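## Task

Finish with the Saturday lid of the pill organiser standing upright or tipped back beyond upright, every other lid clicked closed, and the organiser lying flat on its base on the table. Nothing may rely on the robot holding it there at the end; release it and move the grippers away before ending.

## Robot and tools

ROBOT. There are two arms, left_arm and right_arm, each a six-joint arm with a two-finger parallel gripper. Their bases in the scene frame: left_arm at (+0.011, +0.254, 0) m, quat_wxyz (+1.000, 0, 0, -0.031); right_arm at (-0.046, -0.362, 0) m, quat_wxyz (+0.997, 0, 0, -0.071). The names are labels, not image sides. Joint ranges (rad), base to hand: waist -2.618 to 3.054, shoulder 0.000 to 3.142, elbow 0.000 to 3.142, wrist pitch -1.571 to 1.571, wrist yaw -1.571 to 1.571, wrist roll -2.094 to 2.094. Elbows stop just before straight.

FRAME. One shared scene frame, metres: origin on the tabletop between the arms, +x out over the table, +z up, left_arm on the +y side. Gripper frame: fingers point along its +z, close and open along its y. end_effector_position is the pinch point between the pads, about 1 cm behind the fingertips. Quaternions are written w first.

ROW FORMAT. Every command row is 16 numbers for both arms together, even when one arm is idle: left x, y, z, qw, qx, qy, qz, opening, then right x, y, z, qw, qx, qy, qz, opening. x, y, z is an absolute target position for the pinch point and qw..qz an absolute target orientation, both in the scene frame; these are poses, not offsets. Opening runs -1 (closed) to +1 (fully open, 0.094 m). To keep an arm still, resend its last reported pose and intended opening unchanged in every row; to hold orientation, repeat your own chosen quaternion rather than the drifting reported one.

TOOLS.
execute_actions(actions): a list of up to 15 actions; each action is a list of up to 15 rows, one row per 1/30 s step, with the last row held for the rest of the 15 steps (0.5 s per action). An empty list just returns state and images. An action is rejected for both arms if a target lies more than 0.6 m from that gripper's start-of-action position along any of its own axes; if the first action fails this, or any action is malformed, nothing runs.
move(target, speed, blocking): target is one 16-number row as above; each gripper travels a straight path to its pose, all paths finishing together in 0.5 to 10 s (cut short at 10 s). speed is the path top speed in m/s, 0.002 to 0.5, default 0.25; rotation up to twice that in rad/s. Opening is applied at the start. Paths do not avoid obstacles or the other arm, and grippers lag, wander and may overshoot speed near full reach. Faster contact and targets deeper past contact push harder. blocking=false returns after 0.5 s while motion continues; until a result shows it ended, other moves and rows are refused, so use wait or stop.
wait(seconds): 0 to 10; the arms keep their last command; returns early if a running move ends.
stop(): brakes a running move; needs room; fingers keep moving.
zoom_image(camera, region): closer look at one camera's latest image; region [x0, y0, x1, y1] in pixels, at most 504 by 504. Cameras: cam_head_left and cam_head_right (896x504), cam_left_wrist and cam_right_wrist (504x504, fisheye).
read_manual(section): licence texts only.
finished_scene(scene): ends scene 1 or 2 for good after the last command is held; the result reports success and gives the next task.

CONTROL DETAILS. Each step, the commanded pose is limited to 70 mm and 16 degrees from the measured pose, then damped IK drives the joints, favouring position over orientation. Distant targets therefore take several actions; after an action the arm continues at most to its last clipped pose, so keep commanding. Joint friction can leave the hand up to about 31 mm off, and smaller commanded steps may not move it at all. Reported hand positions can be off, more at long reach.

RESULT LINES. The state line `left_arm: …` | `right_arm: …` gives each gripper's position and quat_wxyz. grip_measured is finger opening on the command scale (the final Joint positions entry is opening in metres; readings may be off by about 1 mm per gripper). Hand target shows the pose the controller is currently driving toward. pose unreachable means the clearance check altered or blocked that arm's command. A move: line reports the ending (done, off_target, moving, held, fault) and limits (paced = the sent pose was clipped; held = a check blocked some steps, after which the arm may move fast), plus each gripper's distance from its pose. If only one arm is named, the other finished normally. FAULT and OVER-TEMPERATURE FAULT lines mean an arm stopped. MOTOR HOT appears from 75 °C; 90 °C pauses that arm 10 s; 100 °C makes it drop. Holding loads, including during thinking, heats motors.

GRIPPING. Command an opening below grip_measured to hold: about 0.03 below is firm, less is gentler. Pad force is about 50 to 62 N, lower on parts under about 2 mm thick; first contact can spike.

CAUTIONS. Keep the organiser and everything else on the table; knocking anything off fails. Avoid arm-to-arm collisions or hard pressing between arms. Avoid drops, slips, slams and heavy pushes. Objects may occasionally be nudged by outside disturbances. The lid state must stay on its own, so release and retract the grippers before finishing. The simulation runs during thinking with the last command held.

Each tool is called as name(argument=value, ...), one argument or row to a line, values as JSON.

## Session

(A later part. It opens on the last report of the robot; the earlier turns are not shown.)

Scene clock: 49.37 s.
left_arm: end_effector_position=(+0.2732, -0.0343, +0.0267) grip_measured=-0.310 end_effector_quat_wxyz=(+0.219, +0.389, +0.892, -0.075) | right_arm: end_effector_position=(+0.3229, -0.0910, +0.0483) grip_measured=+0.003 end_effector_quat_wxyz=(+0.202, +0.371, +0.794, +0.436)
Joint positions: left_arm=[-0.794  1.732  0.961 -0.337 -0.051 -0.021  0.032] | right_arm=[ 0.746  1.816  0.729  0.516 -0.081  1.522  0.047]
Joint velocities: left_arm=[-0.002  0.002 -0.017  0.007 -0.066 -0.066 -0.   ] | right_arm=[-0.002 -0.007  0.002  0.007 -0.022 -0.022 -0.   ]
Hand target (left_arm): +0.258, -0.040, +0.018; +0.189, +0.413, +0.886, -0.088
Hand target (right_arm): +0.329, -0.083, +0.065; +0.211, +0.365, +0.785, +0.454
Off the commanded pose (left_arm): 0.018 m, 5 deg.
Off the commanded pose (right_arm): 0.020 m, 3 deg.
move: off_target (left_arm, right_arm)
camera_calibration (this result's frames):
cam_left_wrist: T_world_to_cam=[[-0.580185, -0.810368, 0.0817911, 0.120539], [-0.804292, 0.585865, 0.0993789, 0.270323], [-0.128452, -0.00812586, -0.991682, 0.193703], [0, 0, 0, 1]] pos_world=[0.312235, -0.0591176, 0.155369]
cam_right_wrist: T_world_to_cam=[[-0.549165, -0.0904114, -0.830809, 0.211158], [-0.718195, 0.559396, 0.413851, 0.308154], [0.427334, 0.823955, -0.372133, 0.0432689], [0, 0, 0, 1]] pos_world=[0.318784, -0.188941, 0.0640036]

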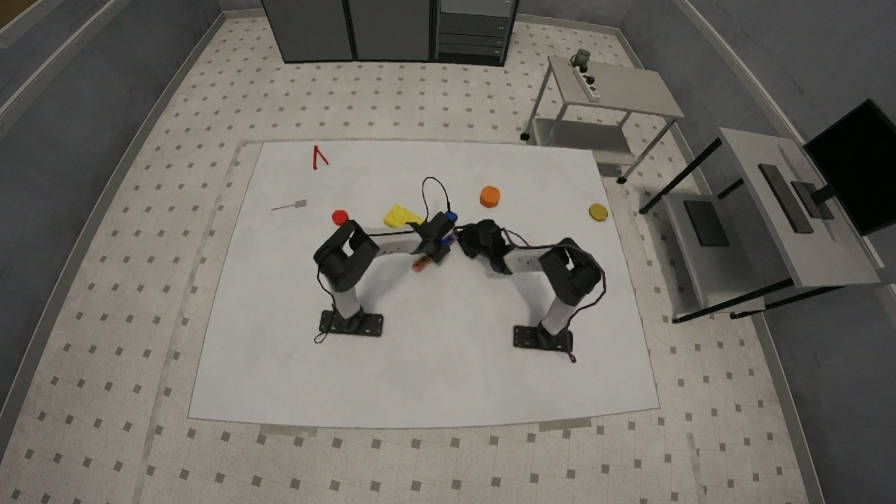

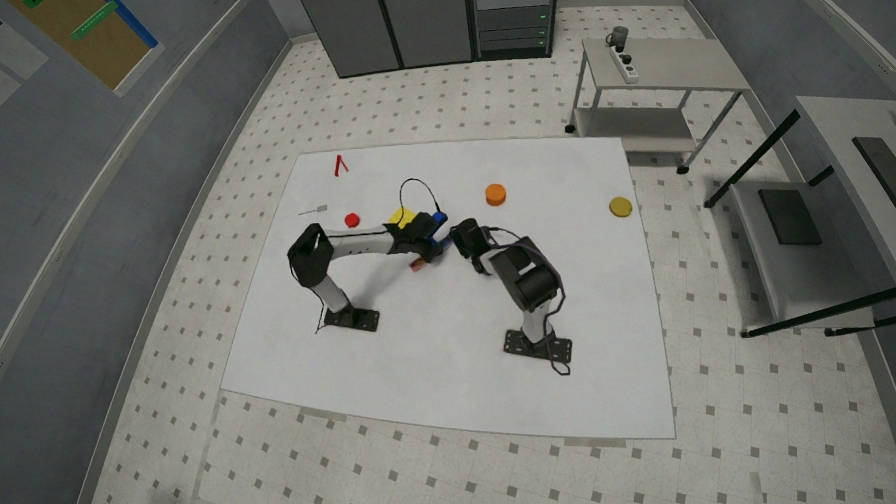

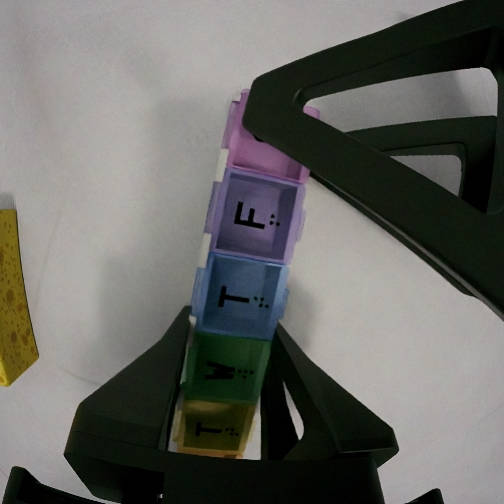

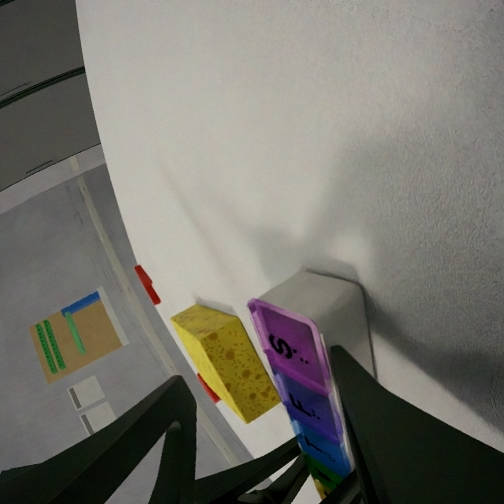

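Hooked. Increase lift gradually.

execute_actions(
  actions=[
    [[0.258,-0.04,0.018,0.188,0.414,0.886,-0.088,-0.4, 0.330,-0.082,0.072,0.2115,0.365,0.784,0.453,0]],
    [[0.258,-0.04,0.018,0.188,0.414,0.886,-0.088,-0.4, 0.331,-0.081,0.079,0.2115,0.365,0.784,0.453,0]],
    [[0.258,-0.04,0.018,0.188,0.414,0.886,-0.088,-0.4, 0.332,-0.080,0.086,0.2115,0.365,0.784,0.453,0]],
    [[0.258,-0.04,0.018,0.188,0.414,0.886,-0.088,-0.4, 0.332,-0.080,0.086,0.2115,0.365,0.784,0.453,0]],
  ],
)

Scene clock: 52.73 s.
left_arm: end_effector_position=(+0.2697, -0.0390, +0.0275) grip_measured=-0.310 end_effector_quat_wxyz=(+0.214, +0.397, +0.888, -0.090) | right_arm: end_effector_position=(+0.3187, -0.0960, +0.0518) grip_measured=+0.003 end_effector_quat_wxyz=(+0.192, +0.381, +0.807, +0.409)
Joint positions: left_arm=[-0.794  1.732  0.964 -0.335 -0.018 -0.011  0.032] | right_arm=[ 0.746  1.769  0.762  0.372 -0.071  1.522  0.047]
Joint velocities: left_arm=[ 0.002 -0.007  0.002  0.037  0.037 -0.007 -0.   ] | right_arm=[ 0.002  0.007  0.012 -0.037 -0.125  0.022  0.   ]
Hand target (left_arm): +0.258, -0.040, +0.018; +0.188, +0.414, +0.886, -0.088
Hand target (right_arm): +0.330, -0.082, +0.087; +0.212, +0.365, +0.785, +0.453
Off the commanded pose (left_arm): 0.015 m, 4 deg.
Off the commanded pose (right_arm): 0.040 m, 6 deg.
camera_calibration (this result's frames):
cam_left_wrist: T_world_to_cam=[[-0.598168, -0.794125, 0.107521, 0.1193], [-0.787988, 0.607278, 0.101427, 0.26655], [-0.145841, -0.0240544, -0.989016, 0.198015], [0, 0, 0, 1]] pos_world=[0.310279, -0.0623674, 0.155977]
cam_right_wrist: T_world_to_cam=[[-0.590688, -0.119308, -0.798031, 0.22005], [-0.692571, 0.582455, 0.425549, 0.29988], [0.414046, 0.804059, -0.426678, 0.055655], [0, 0, 0, 1]] pos_world=[0.314625, -0.193163, 0.0717396]

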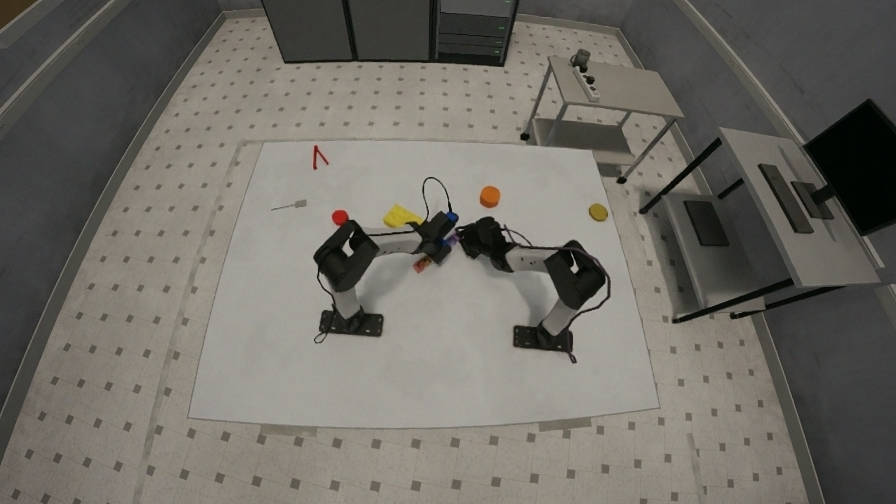

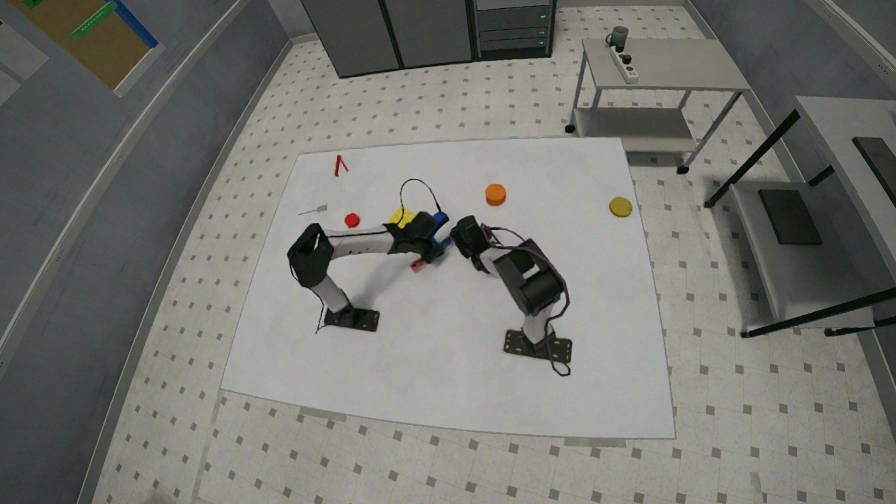

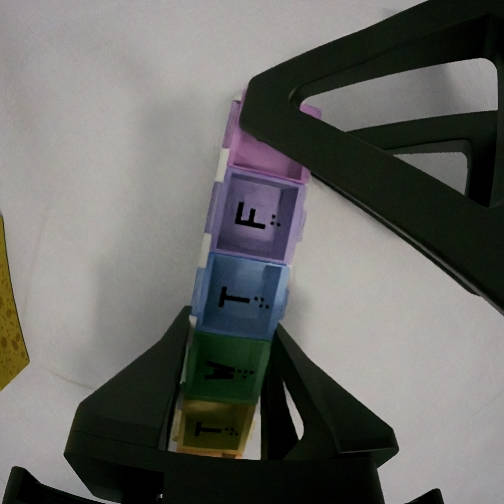

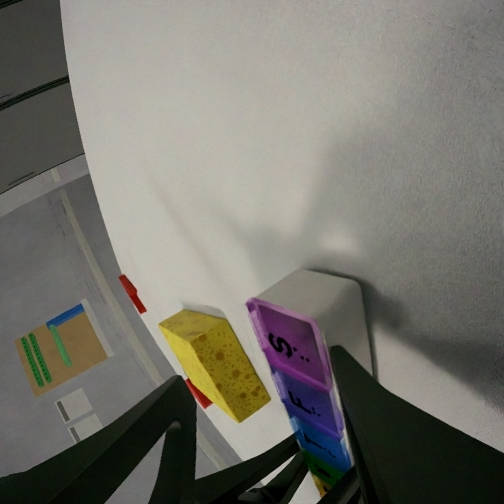

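Preload is fading; add inward push with more lift.

execute_actions(
  actions=[
    [[0.258,-0.04,0.016,0.18,0.415,0.888,-0.084,-0.4, 0.337,-0.076,0.09,0.2115,0.365,0.784,0.453,0]],
    [[0.258,-0.04,0.016,0.17,0.416,0.89,-0.08,-0.4, 0.340,-0.073,0.096,0.2115,0.365,0.784,0.453,0]],
    [[0.258,-0.04,0.016,0.17,0.416,0.89,-0.08,-0.4, 0.342,-0.071,0.10,0.2115,0.365,0.784,0.453,0]],
  ],
)

Scene clock: 55.47 s.
left_arm: end_effector_position=(+0.2736, -0.0408, +0.0311) grip_measured=-0.310 end_effector_quat_wxyz=(+0.209, +0.397, +0.890, -0.082) | right_arm: end_effector_position=(+0.3242, -0.0965, +0.0550) grip_measured=+0.003 end_effector_quat_wxyz=(+0.190, +0.390, +0.813, +0.387)
Joint positions: left_arm=[-0.794  1.747  1.006 -0.377 -0.028 -0.011  0.032] | right_arm=[ 0.746  1.769  0.827  0.263 -0.05   1.522  0.047]
Joint velocities: left_arm=[ 0.007 -0.012 -0.012 -0.081  0.066 -0.037 -0.   ] | right_arm=[-0.002  0.007  0.002 -0.007 -0.022  0.037  0.001]
Hand target (left_arm): +0.258, -0.040, +0.016; +0.171, +0.415, +0.890, -0.080
Hand target (right_arm): +0.339, -0.074, +0.102; +0.212, +0.365, +0.785, +0.453
Off the commanded pose (left_arm): 0.022 m, 5 deg.
Off the commanded pose (right_arm): 0.055 m, 9 deg.
camera_calibration (this result's frames):
cam_left_wrist: T_world_to_cam=[[-0.594245, -0.798605, 0.0954106, 0.118945], [-0.790453, 0.601807, 0.11407, 0.270384], [-0.148516, -0.00763194, -0.988881, 0.203513], [0, 0, 0, 1]] pos_world=[0.314633, -0.0661757, 0.159059]
cam_right_wrist: T_world_to_cam=[[-0.616032, -0.137509, -0.775626, 0.231063], [-0.670137, 0.609019, 0.424278, 0.298059], [0.414029, 0.781145, -0.467325, 0.0551477], [0, 0, 0, 1]] pos_world=[0.31925, -0.192829, 0.0785303]

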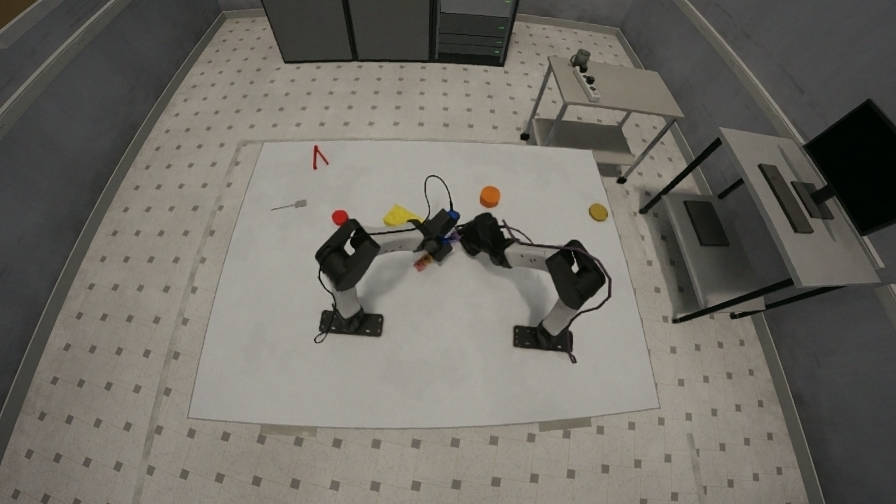

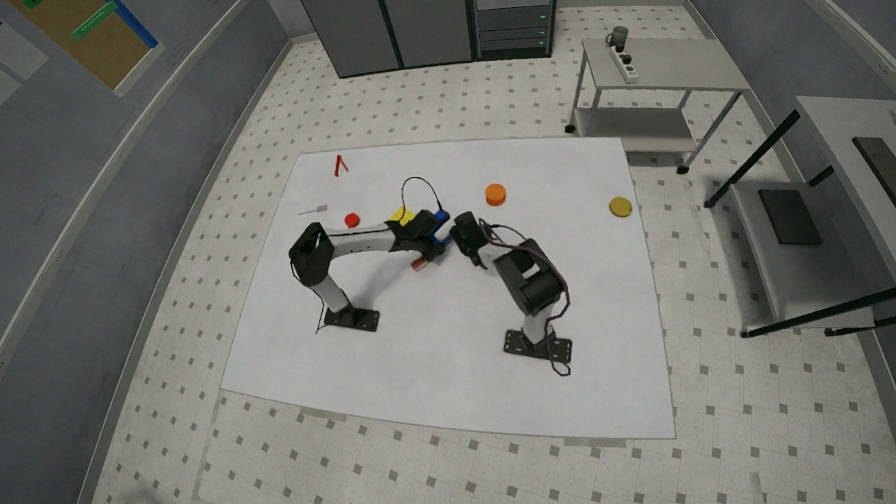

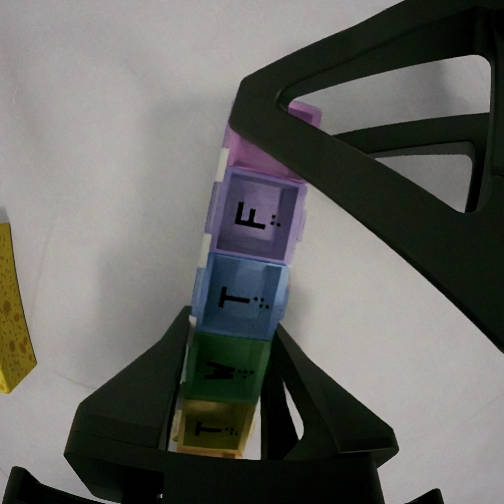

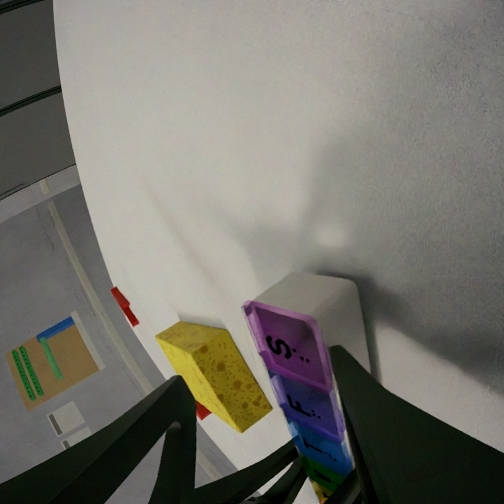

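execute_actions(
  actions=[
    [[0.258,-0.04,0.008,0.17,0.416,0.89,-0.08,-0.4, 0.342,-0.071,0.10,0.219,0.356,0.773,0.475,0]],
    [[0.258,-0.04,0.0,0.17,0.416,0.89,-0.08,-0.4, 0.342,-0.071,0.10,0.225,0.347,0.762,0.495,0]],
    [[0.258,-0.04,-0.005,0.17,0.416,0.89,-0.08,-0.4, 0.342,-0.071,0.10,0.225,0.347,0.762,0.495,0]],
  ],
)

Scene clock: 58.57 s.
left_arm: end_effector_position=(+0.2753, -0.0439, +0.0234) grip_measured=-0.311 end_effector_quat_wxyz=(+0.209, +0.396, +0.890, -0.084) | right_arm: end_effector_position=(+0.3365, -0.0816, +0.0864) grip_measured=+0.002 end_effector_quat_wxyz=(+0.221, +0.360, +0.777, +0.467)
Joint positions: left_arm=[-0.795  1.773  1.001 -0.344 -0.024 -0.013  0.032] | right_arm=[ 0.746  1.769  0.783  0.5   -0.081  1.52   0.047]
Joint velocities: left_arm=[-0.002 -0.002 -0.017 -0.081  0.051 -0.037 -0.   ] | right_arm=[ 0.007 -0.007 -0.007 -0.037 -0.051 -0.022 -0.002]
Hand target (left_arm): +0.258, -0.039, -0.004; +0.170, +0.415, +0.890, -0.080
Hand target (right_arm): +0.341, -0.072, +0.100; +0.226, +0.348, +0.764, +0.495
Off the commanded pose (left_arm): 0.033 m, 5 deg.
Off the commanded pose (right_arm): 0.018 m, 4 deg.
camera_calibration (this result's frames):
cam_left_wrist: T_world_to_cam=[[-0.593672, -0.798463, 0.100052, 0.117967], [-0.790573, 0.601919, 0.11264, 0.274533], [-0.150162, -0.0122273, -0.988586, 0.196323], [0, 0, 0, 1]] pos_world=[0.316553, -0.0686539, 0.151356]
cam_right_wrist: T_world_to_cam=[[-0.489157, -0.0517933, -0.870657, 0.23757], [-0.747054, 0.540081, 0.387586, 0.30728], [0.450151, 0.840018, -0.302877, 0.0316285], [0, 0, 0, 1]] pos_world=[0.331527, -0.18022, 0.0973243]

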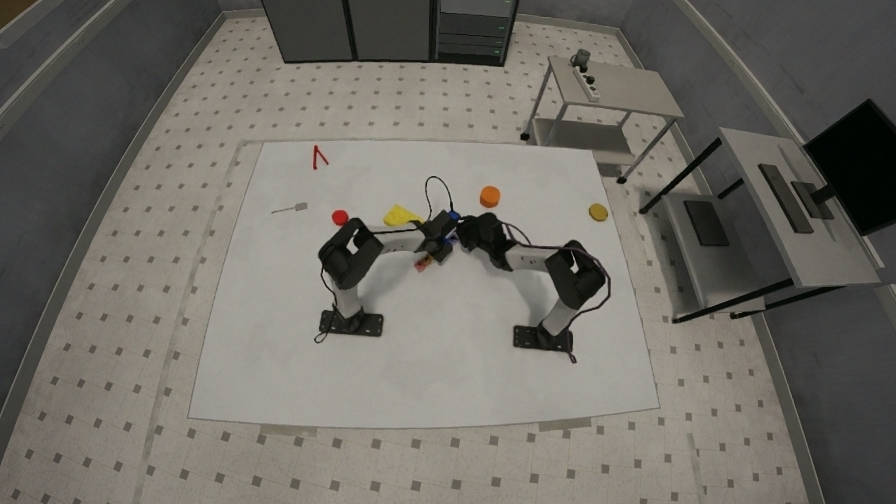

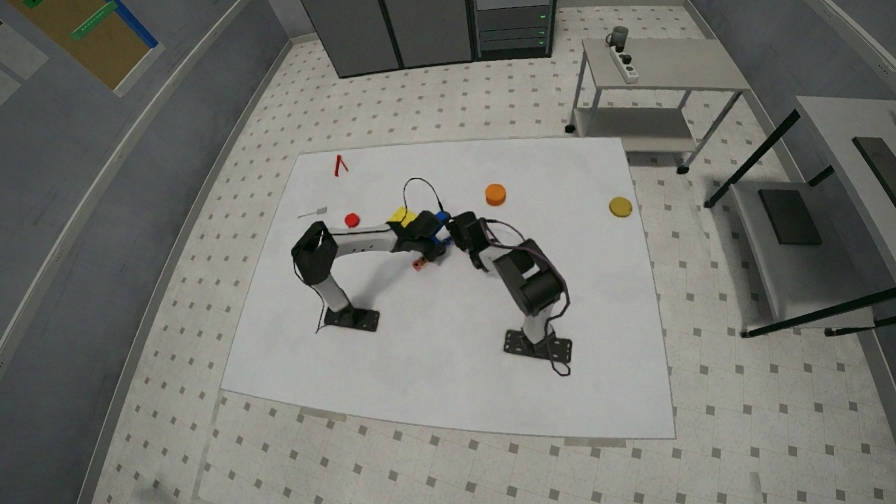

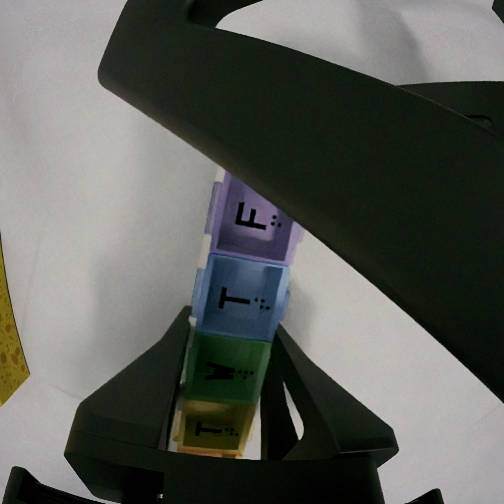

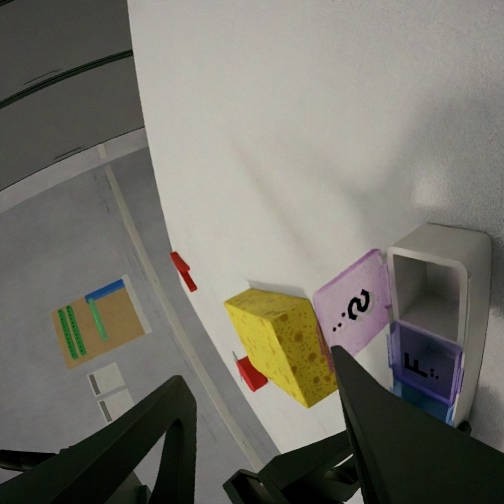

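move(
  target=[0.272,-0.043,0.018,0.2,0.40,0.89,-0.084,-0.4, 0.332,-0.100,0.062,0.2115,0.365,0.784,0.453,0],
  speed=0.04,
)

move(
  target=[0.272,-0.043,0.018,0.2,0.40,0.89,-0.084,-0.4, 0.358,-0.078,0.064,0.2115,0.365,0.784,0.453,0],
  speed=0.03,
)

Scene clock: 60.83 s.
left_arm: end_effector_position=(+0.2754, -0.0437, +0.0234) grip_measured=-0.311 end_effector_quat_wxyz=(+0.210, +0.396, +0.890, -0.084) | right_arm: end_effector_position=(+0.3348, -0.0927, +0.0785) grip_measured=+0.002 end_effector_quat_wxyz=(+0.219, +0.360, +0.777, +0.467)
Joint positions: left_arm=[-0.795  1.773  1.001 -0.344 -0.026 -0.014  0.032] | right_arm=[ 0.718  1.769  0.742  0.538 -0.11   1.508  0.047]
Joint velocities: left_arm=[ 0.002 -0.007 -0.002  0.022  0.022  0.007  0.001] | right_arm=[-0.012 -0.012 -0.007 -0.022  0.066 -0.051 -0.003]
Hand target (left_arm): +0.272, -0.043, +0.018; +0.200, +0.400, +0.890, -0.084
Hand target (right_arm): +0.332, -0.100, +0.062; +0.212, +0.365, +0.785, +0.454
Off the commanded pose (left_arm): 0.006 m, 1 deg.
Off the commanded pose (right_arm): 0.018 m, 2 deg.
move: off_target (right_arm)
camera_calibration (this result's frames):
cam_left_wrist: T_world_to_cam=[[-0.592668, -0.799333, 0.0990499, 0.117931], [-0.791477, 0.600772, 0.11241, 0.274788], [-0.149359, -0.0117739, -0.988713, 0.196162], [0, 0, 0, 1]] pos_world=[0.316681, -0.068509, 0.151378]
cam_right_wrist: T_world_to_cam=[[-0.49214, -0.0515199, -0.86899, 0.230192], [-0.747121, 0.537329, 0.391265, 0.314596], [0.446776, 0.841798, -0.302933, 0.0405755], [0, 0, 0, 1]] pos_world=[0.3302, -0.191339, 0.0892362]

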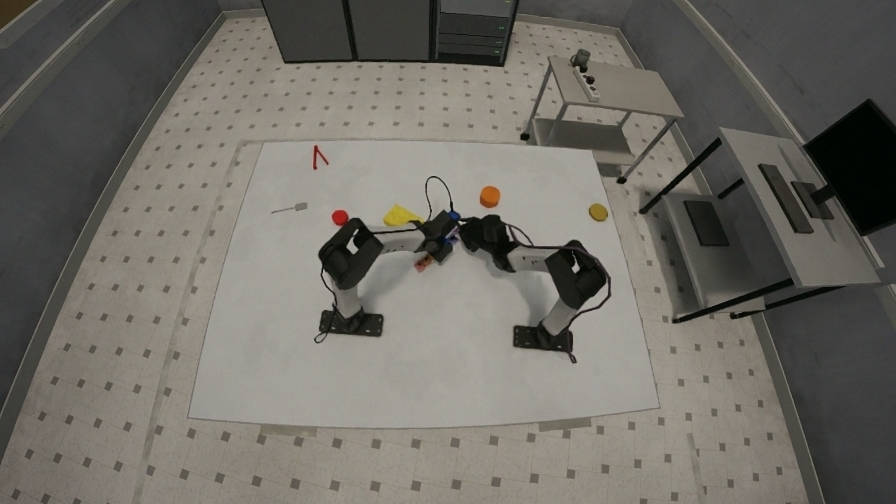

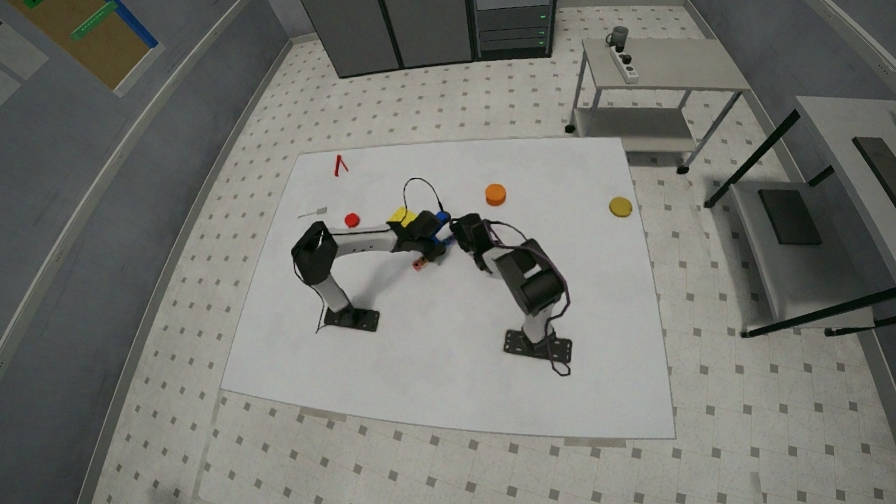

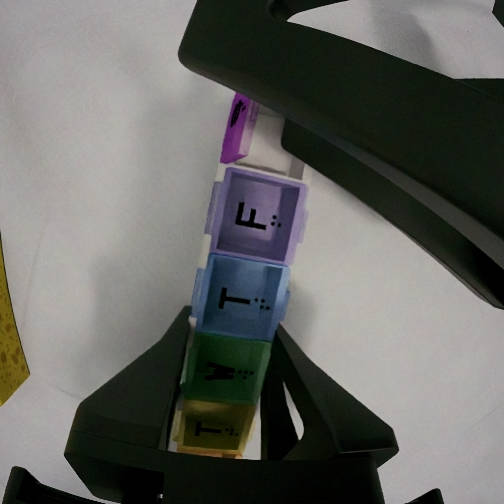

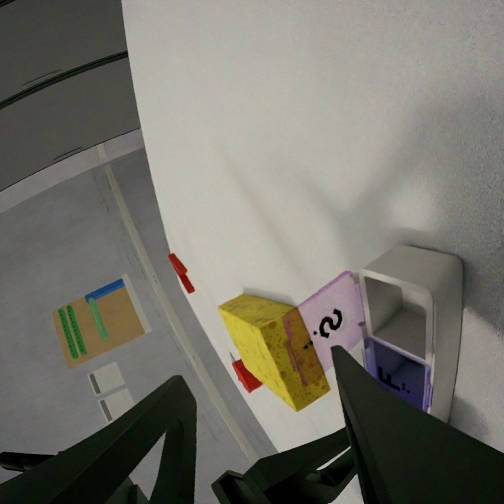

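Scene clock: 62.10 s.
left_arm: end_effector_position=(+0.2759, -0.0439, +0.0236) grip_measured=-0.311 end_effector_quat_wxyz=(+0.210, +0.392, +0.892, -0.084) | right_arm: end_effector_position=(+0.3545, -0.0799, +0.0691) grip_measured=+0.002 end_effector_quat_wxyz=(+0.214, +0.363, +0.782, +0.460)
Joint positions: left_arm=[-0.795  1.773  1.001 -0.342 -0.027 -0.022  0.032] | right_arm=[ 0.718  1.865  0.846  0.509 -0.11   1.508  0.047]
Joint velocities: left_arm=[ 0.012 -0.007 -0.017 -0.007  0.007  0.022  0.   ] | right_arm=[-0.012  0.022  0.007 -0.007 -0.007  0.037 -0.   ]
Hand target (left_arm): +0.272, -0.043, +0.018; +0.200, +0.400, +0.890, -0.084
Hand target (right_arm): +0.358, -0.078, +0.063; +0.211, +0.365, +0.785, +0.454
Off the commanded pose (left_arm): 0.007 m, 2 deg.
Off the commanded pose (right_arm): 0.006 m, 1 deg.
move: done
camera_calibration (this result's frames):
cam_left_wrist: T_world_to_cam=[[-0.586451, -0.803544, 0.101938, 0.116043], [-0.796022, 0.595026, 0.11087, 0.276249], [-0.149745, -0.0161252, -0.988593, 0.196344], [0, 0, 0, 1]] pos_world=[0.317355, -0.0679639, 0.151648]
cam_right_wrist: T_world_to_cam=[[-0.507507, -0.0619023, -0.859421, 0.236298], [-0.740367, 0.541569, 0.398195, 0.323544], [0.440787, 0.838374, -0.32068, 0.0212502], [0, 0, 0, 1]] pos_world=[0.350097, -0.17841, 0.0810602]

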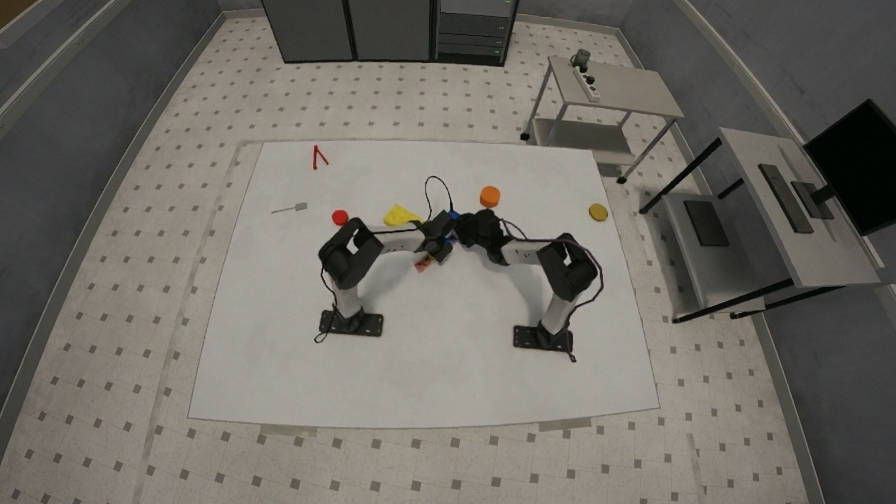

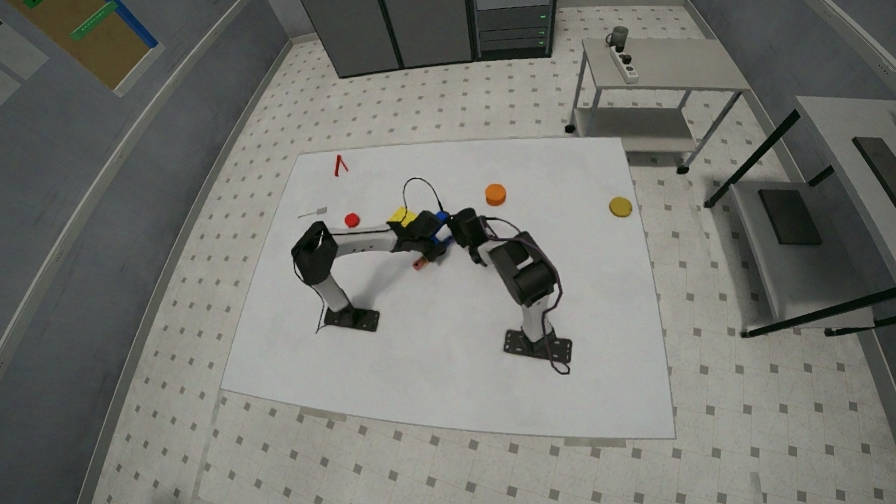

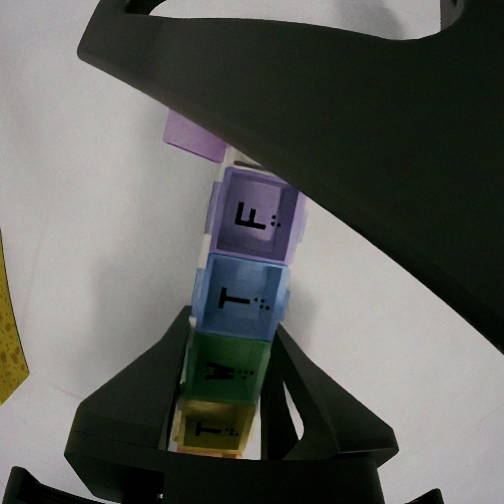

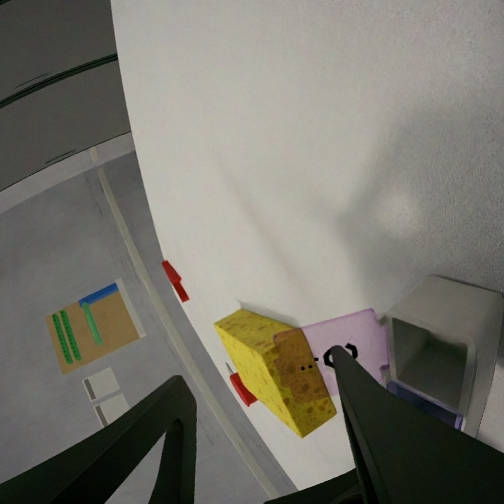

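move(
  target=[0.276,-0.044,0.024,0.21,0.392,0.892,-0.084,-0.4, 0.27,-0.155,0.10,0.2115,0.365,0.784,0.453,0],
  speed=0.1,
)

move(
  target=[0.276,-0.044,0.024,0.21,0.392,0.892,-0.084,0.4, 0.27,-0.155,0.10,0.2115,0.365,0.784,0.453,0],
)

move(
  target=[0.245,-0.01,0.13,0.21,0.392,0.892,-0.084,0.4, 0.24,-0.19,0.13,0.2115,0.365,0.784,0.453,0],
  speed=0.12,
)

Scene clock: 65.50 s.
left_arm: end_effector_position=(+0.2761, -0.0439, +0.0237) grip_measured=-0.311 end_effector_quat_wxyz=(+0.211, +0.391, +0.892, -0.084) | right_arm: end_effector_position=(+0.2753, -0.1458, +0.1125) grip_measured=+0.002 end_effector_quat_wxyz=(+0.219, +0.359, +0.778, +0.467)
Joint positions: left_arm=[-0.795  1.773  1.001 -0.342 -0.028 -0.024  0.032] | right_arm=[ 0.666  1.358  0.514  0.35  -0.157  1.481  0.047]
Joint velocities: left_arm=[-0.007 -0.007  0.002 -0.022 -0.037 -0.007 -0.001] | right_arm=[-0.012  0.017 -0.007 -0.066 -0.007  0.037  0.001]
Hand target (left_arm): +0.276, -0.044, +0.024; +0.210, +0.392, +0.892, -0.084
Hand target (right_arm): +0.270, -0.153, +0.102; +0.212, +0.365, +0.785, +0.454
Off the commanded pose (left_arm): 0.000 m, 0 deg.
Off the commanded pose (right_arm): 0.016 m, 2 deg.
move: off_target (right_arm)
camera_calibration (this result's frames):
cam_left_wrist: T_world_to_cam=[[-0.584712, -0.804821, 0.101855, 0.115676], [-0.797386, 0.593284, 0.110409, 0.276676], [-0.149289, -0.0166605, -0.988653, 0.196274], [0, 0, 0, 1]] pos_world=[0.317556, -0.0677786, 0.151717]
cam_right_wrist: T_world_to_cam=[[-0.492093, -0.0545852, -0.86883, 0.227212], [-0.748167, 0.536772, 0.390028, 0.285637], [0.445073, 0.84196, -0.30498, 0.122871], [0, 0, 0, 1]] pos_world=[0.270826, -0.244372, 0.123475]

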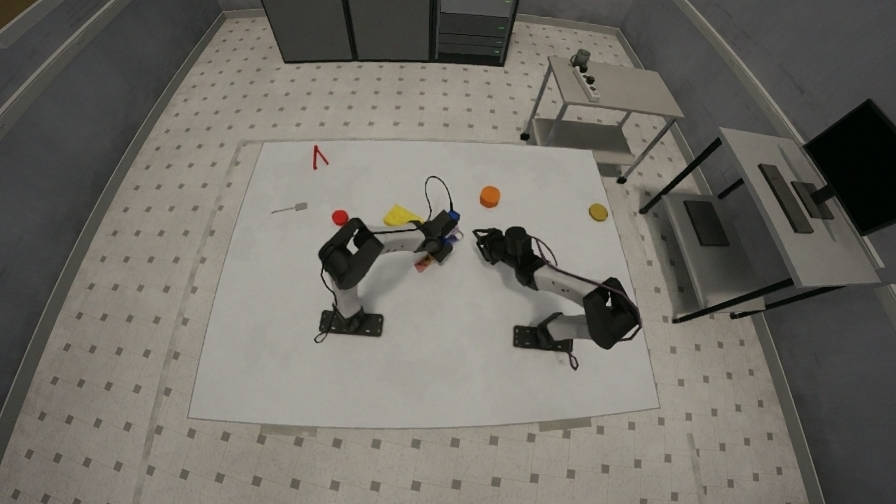

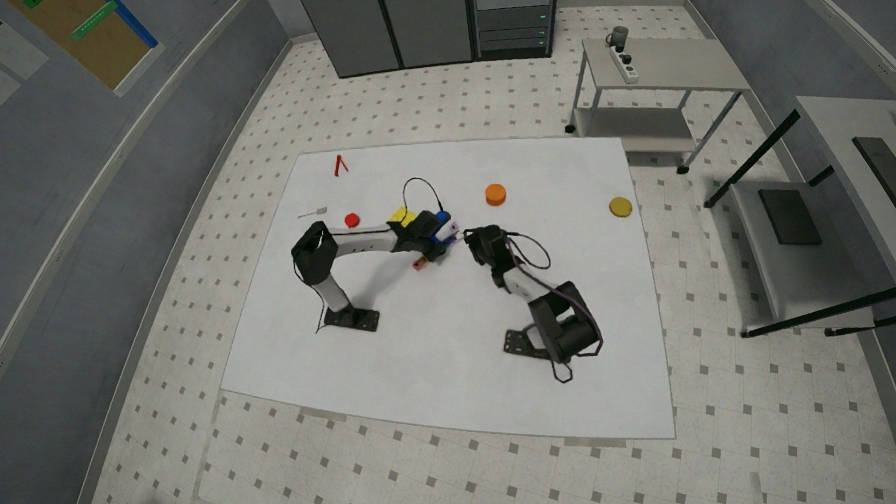

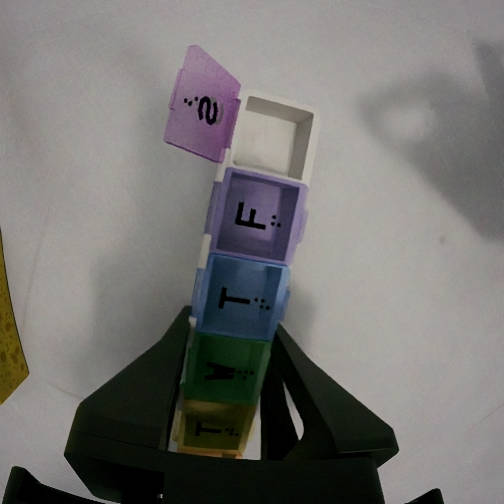

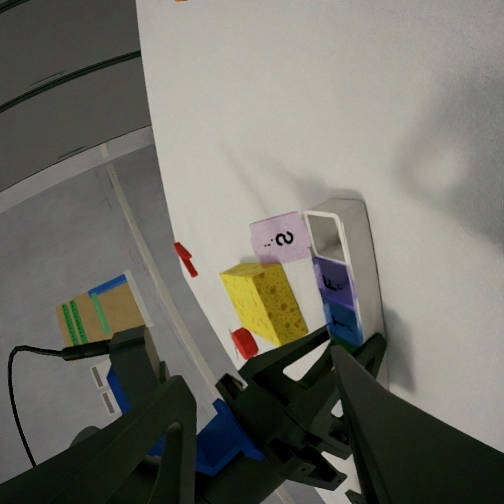

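Scene clock: 66.20 s.
left_arm: end_effector_position=(+0.2757, -0.0434, +0.0234) grip_measured=+0.398 end_effector_quat_wxyz=(+0.210, +0.391, +0.892, -0.084) | right_arm: end_effector_position=(+0.2761, -0.1471, +0.1125) grip_measured=+0.002 end_effector_quat_wxyz=(+0.219, +0.359, +0.778, +0.467)
Joint positions: left_arm=[-0.795  1.773  1.001 -0.345 -0.028 -0.025  0.066] | right_arm=[ 0.66   1.358  0.514  0.35  -0.161  1.478  0.047]
Joint velocities: left_arm=[ 0.002 -0.012 -0.017 -0.007  0.051 -0.037  0.   ] | right_arm=[ 0.002 -0.002  0.002  0.051  0.022 -0.022 -0.001]
Hand target (left_arm): +0.276, -0.044, +0.024; +0.210, +0.392, +0.892, -0.084
Hand target (right_arm): +0.270, -0.155, +0.100; +0.212, +0.366, +0.785, +0.454
Off the commanded pose (left_arm): 0.001 m, 0 deg.
Off the commanded pose (right_arm): 0.016 m, 2 deg.
move: off_target (right_arm)
camera_calibration (this result's frames):
cam_left_wrist: T_world_to_cam=[[-0.584247, -0.805214, 0.101418, 0.115703], [-0.79738, 0.592798, 0.113026, 0.276052], [-0.151131, -0.0148341, -0.988402, 0.196519], [0, 0, 0, 1]] pos_world=[0.317417, -0.0675621, 0.151304]
cam_right_wrist: T_world_to_cam=[[-0.492043, -0.0542736, -0.868877, 0.227547], [-0.747768, 0.537429, 0.389889, 0.286976], [0.445799, 0.841561, -0.305022, 0.123406], [0, 0, 0, 1]] pos_world=[0.27154, -0.245733, 0.123463]

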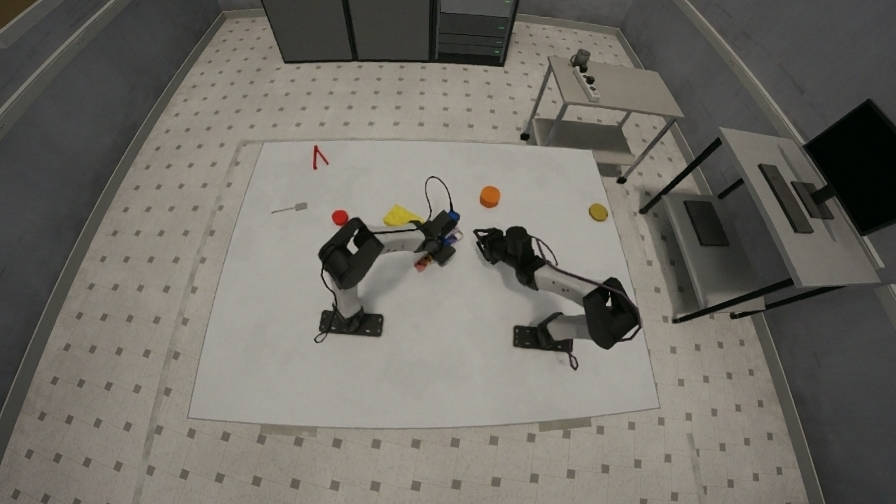

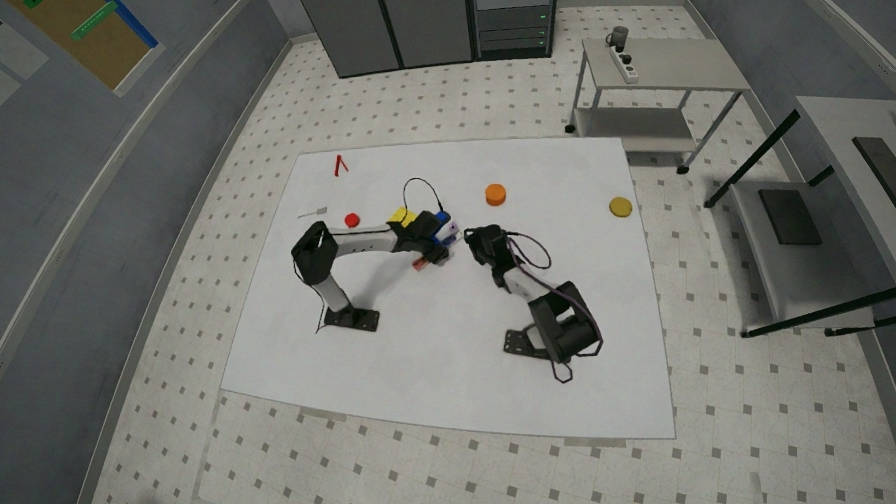

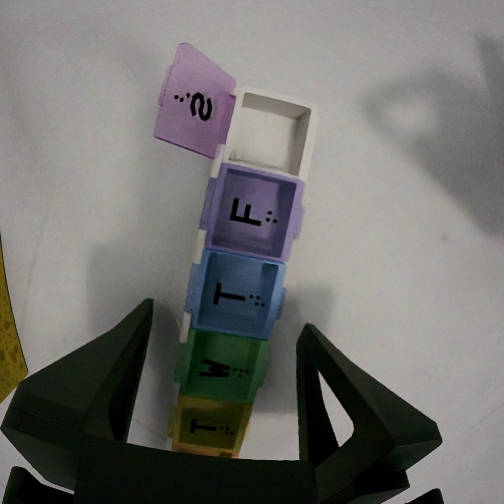

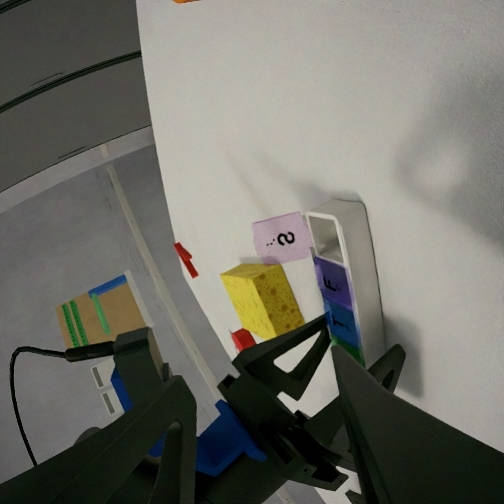

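Scene clock: 67.77 s.
left_arm: end_effector_position=(+0.2431, -0.0058, +0.1189) grip_measured=+0.398 end_effector_quat_wxyz=(+0.198, +0.392, +0.895, -0.078) | right_arm: end_effector_position=(+0.2456, -0.1832, +0.1419) grip_measured=+0.002 end_effector_quat_wxyz=(+0.219, +0.359, +0.779, +0.465)
Joint positions: left_arm=[-0.795  1.481  1.106 -0.766 -0.028 -0.025  0.066] | right_arm=[ 0.576  1.063  0.478  0.079 -0.234  1.434  0.047]
Joint velocities: left_arm=[-0.017 -0.012 -0.007 -0.022  0.022 -0.007 -0.   ] | right_arm=[-0.002 -0.017  0.002  0.051 -0.081 -0.051  0.001]
Hand target (left_arm): +0.244, -0.008, +0.130; +0.210, +0.392, +0.892, -0.084
Hand target (right_arm): +0.240, -0.189, +0.131; +0.212, +0.365, +0.785, +0.454
Off the commanded pose (left_arm): 0.012 m, 2 deg.
Off the commanded pose (right_arm): 0.015 m, 2 deg.
move: off_target (left_arm, right_arm)
camera_calibration (this result's frames):
cam_left_wrist: T_world_to_cam=[[-0.582597, -0.807117, 0.0956167, 0.117518], [-0.795281, 0.590376, 0.137784, 0.213557], [-0.167658, 0.00423052, -0.985836, 0.290359], [0, 0, 0, 1]] pos_world=[0.286984, -0.0324561, 0.245585]
cam_right_wrist: T_world_to_cam=[[-0.493086, -0.0578542, -0.868055, 0.235609], [-0.747627, 0.538418, 0.388794, 0.272473], [0.444883, 0.84069, -0.308739, 0.176901], [0, 0, 0, 1]] pos_world=[0.241183, -0.281793, 0.153202]

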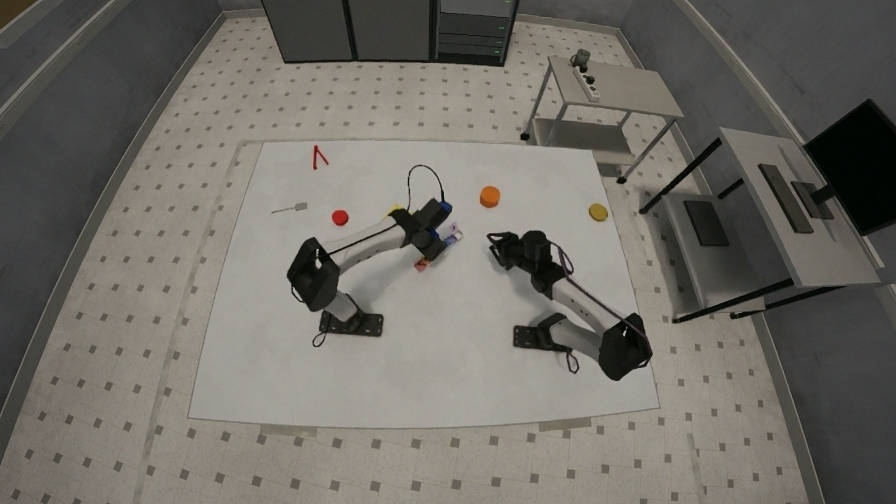

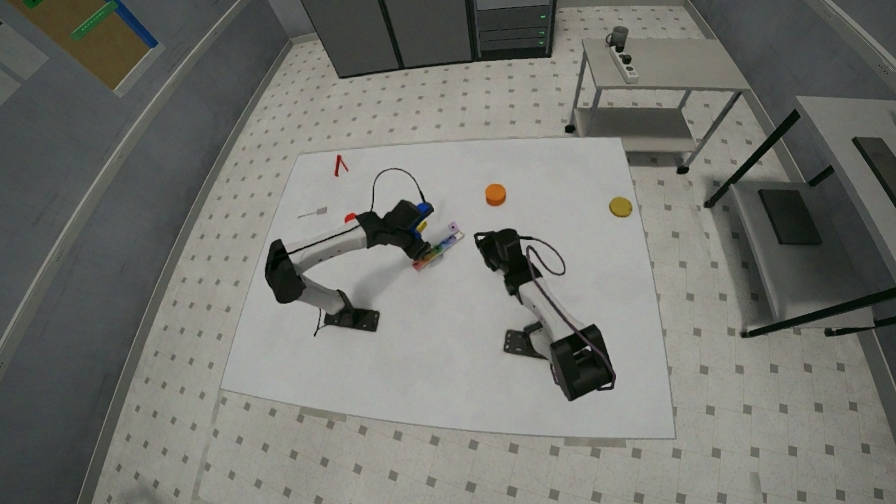

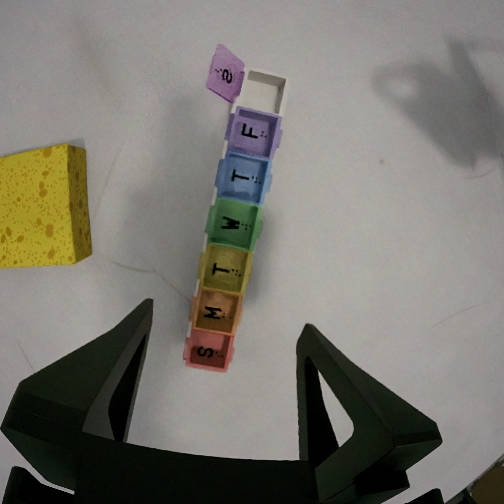

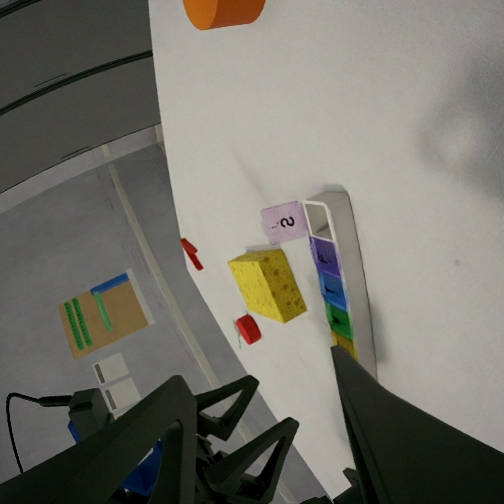

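finished_scene(
  scene=2,
)

The scene is finished: the task was done.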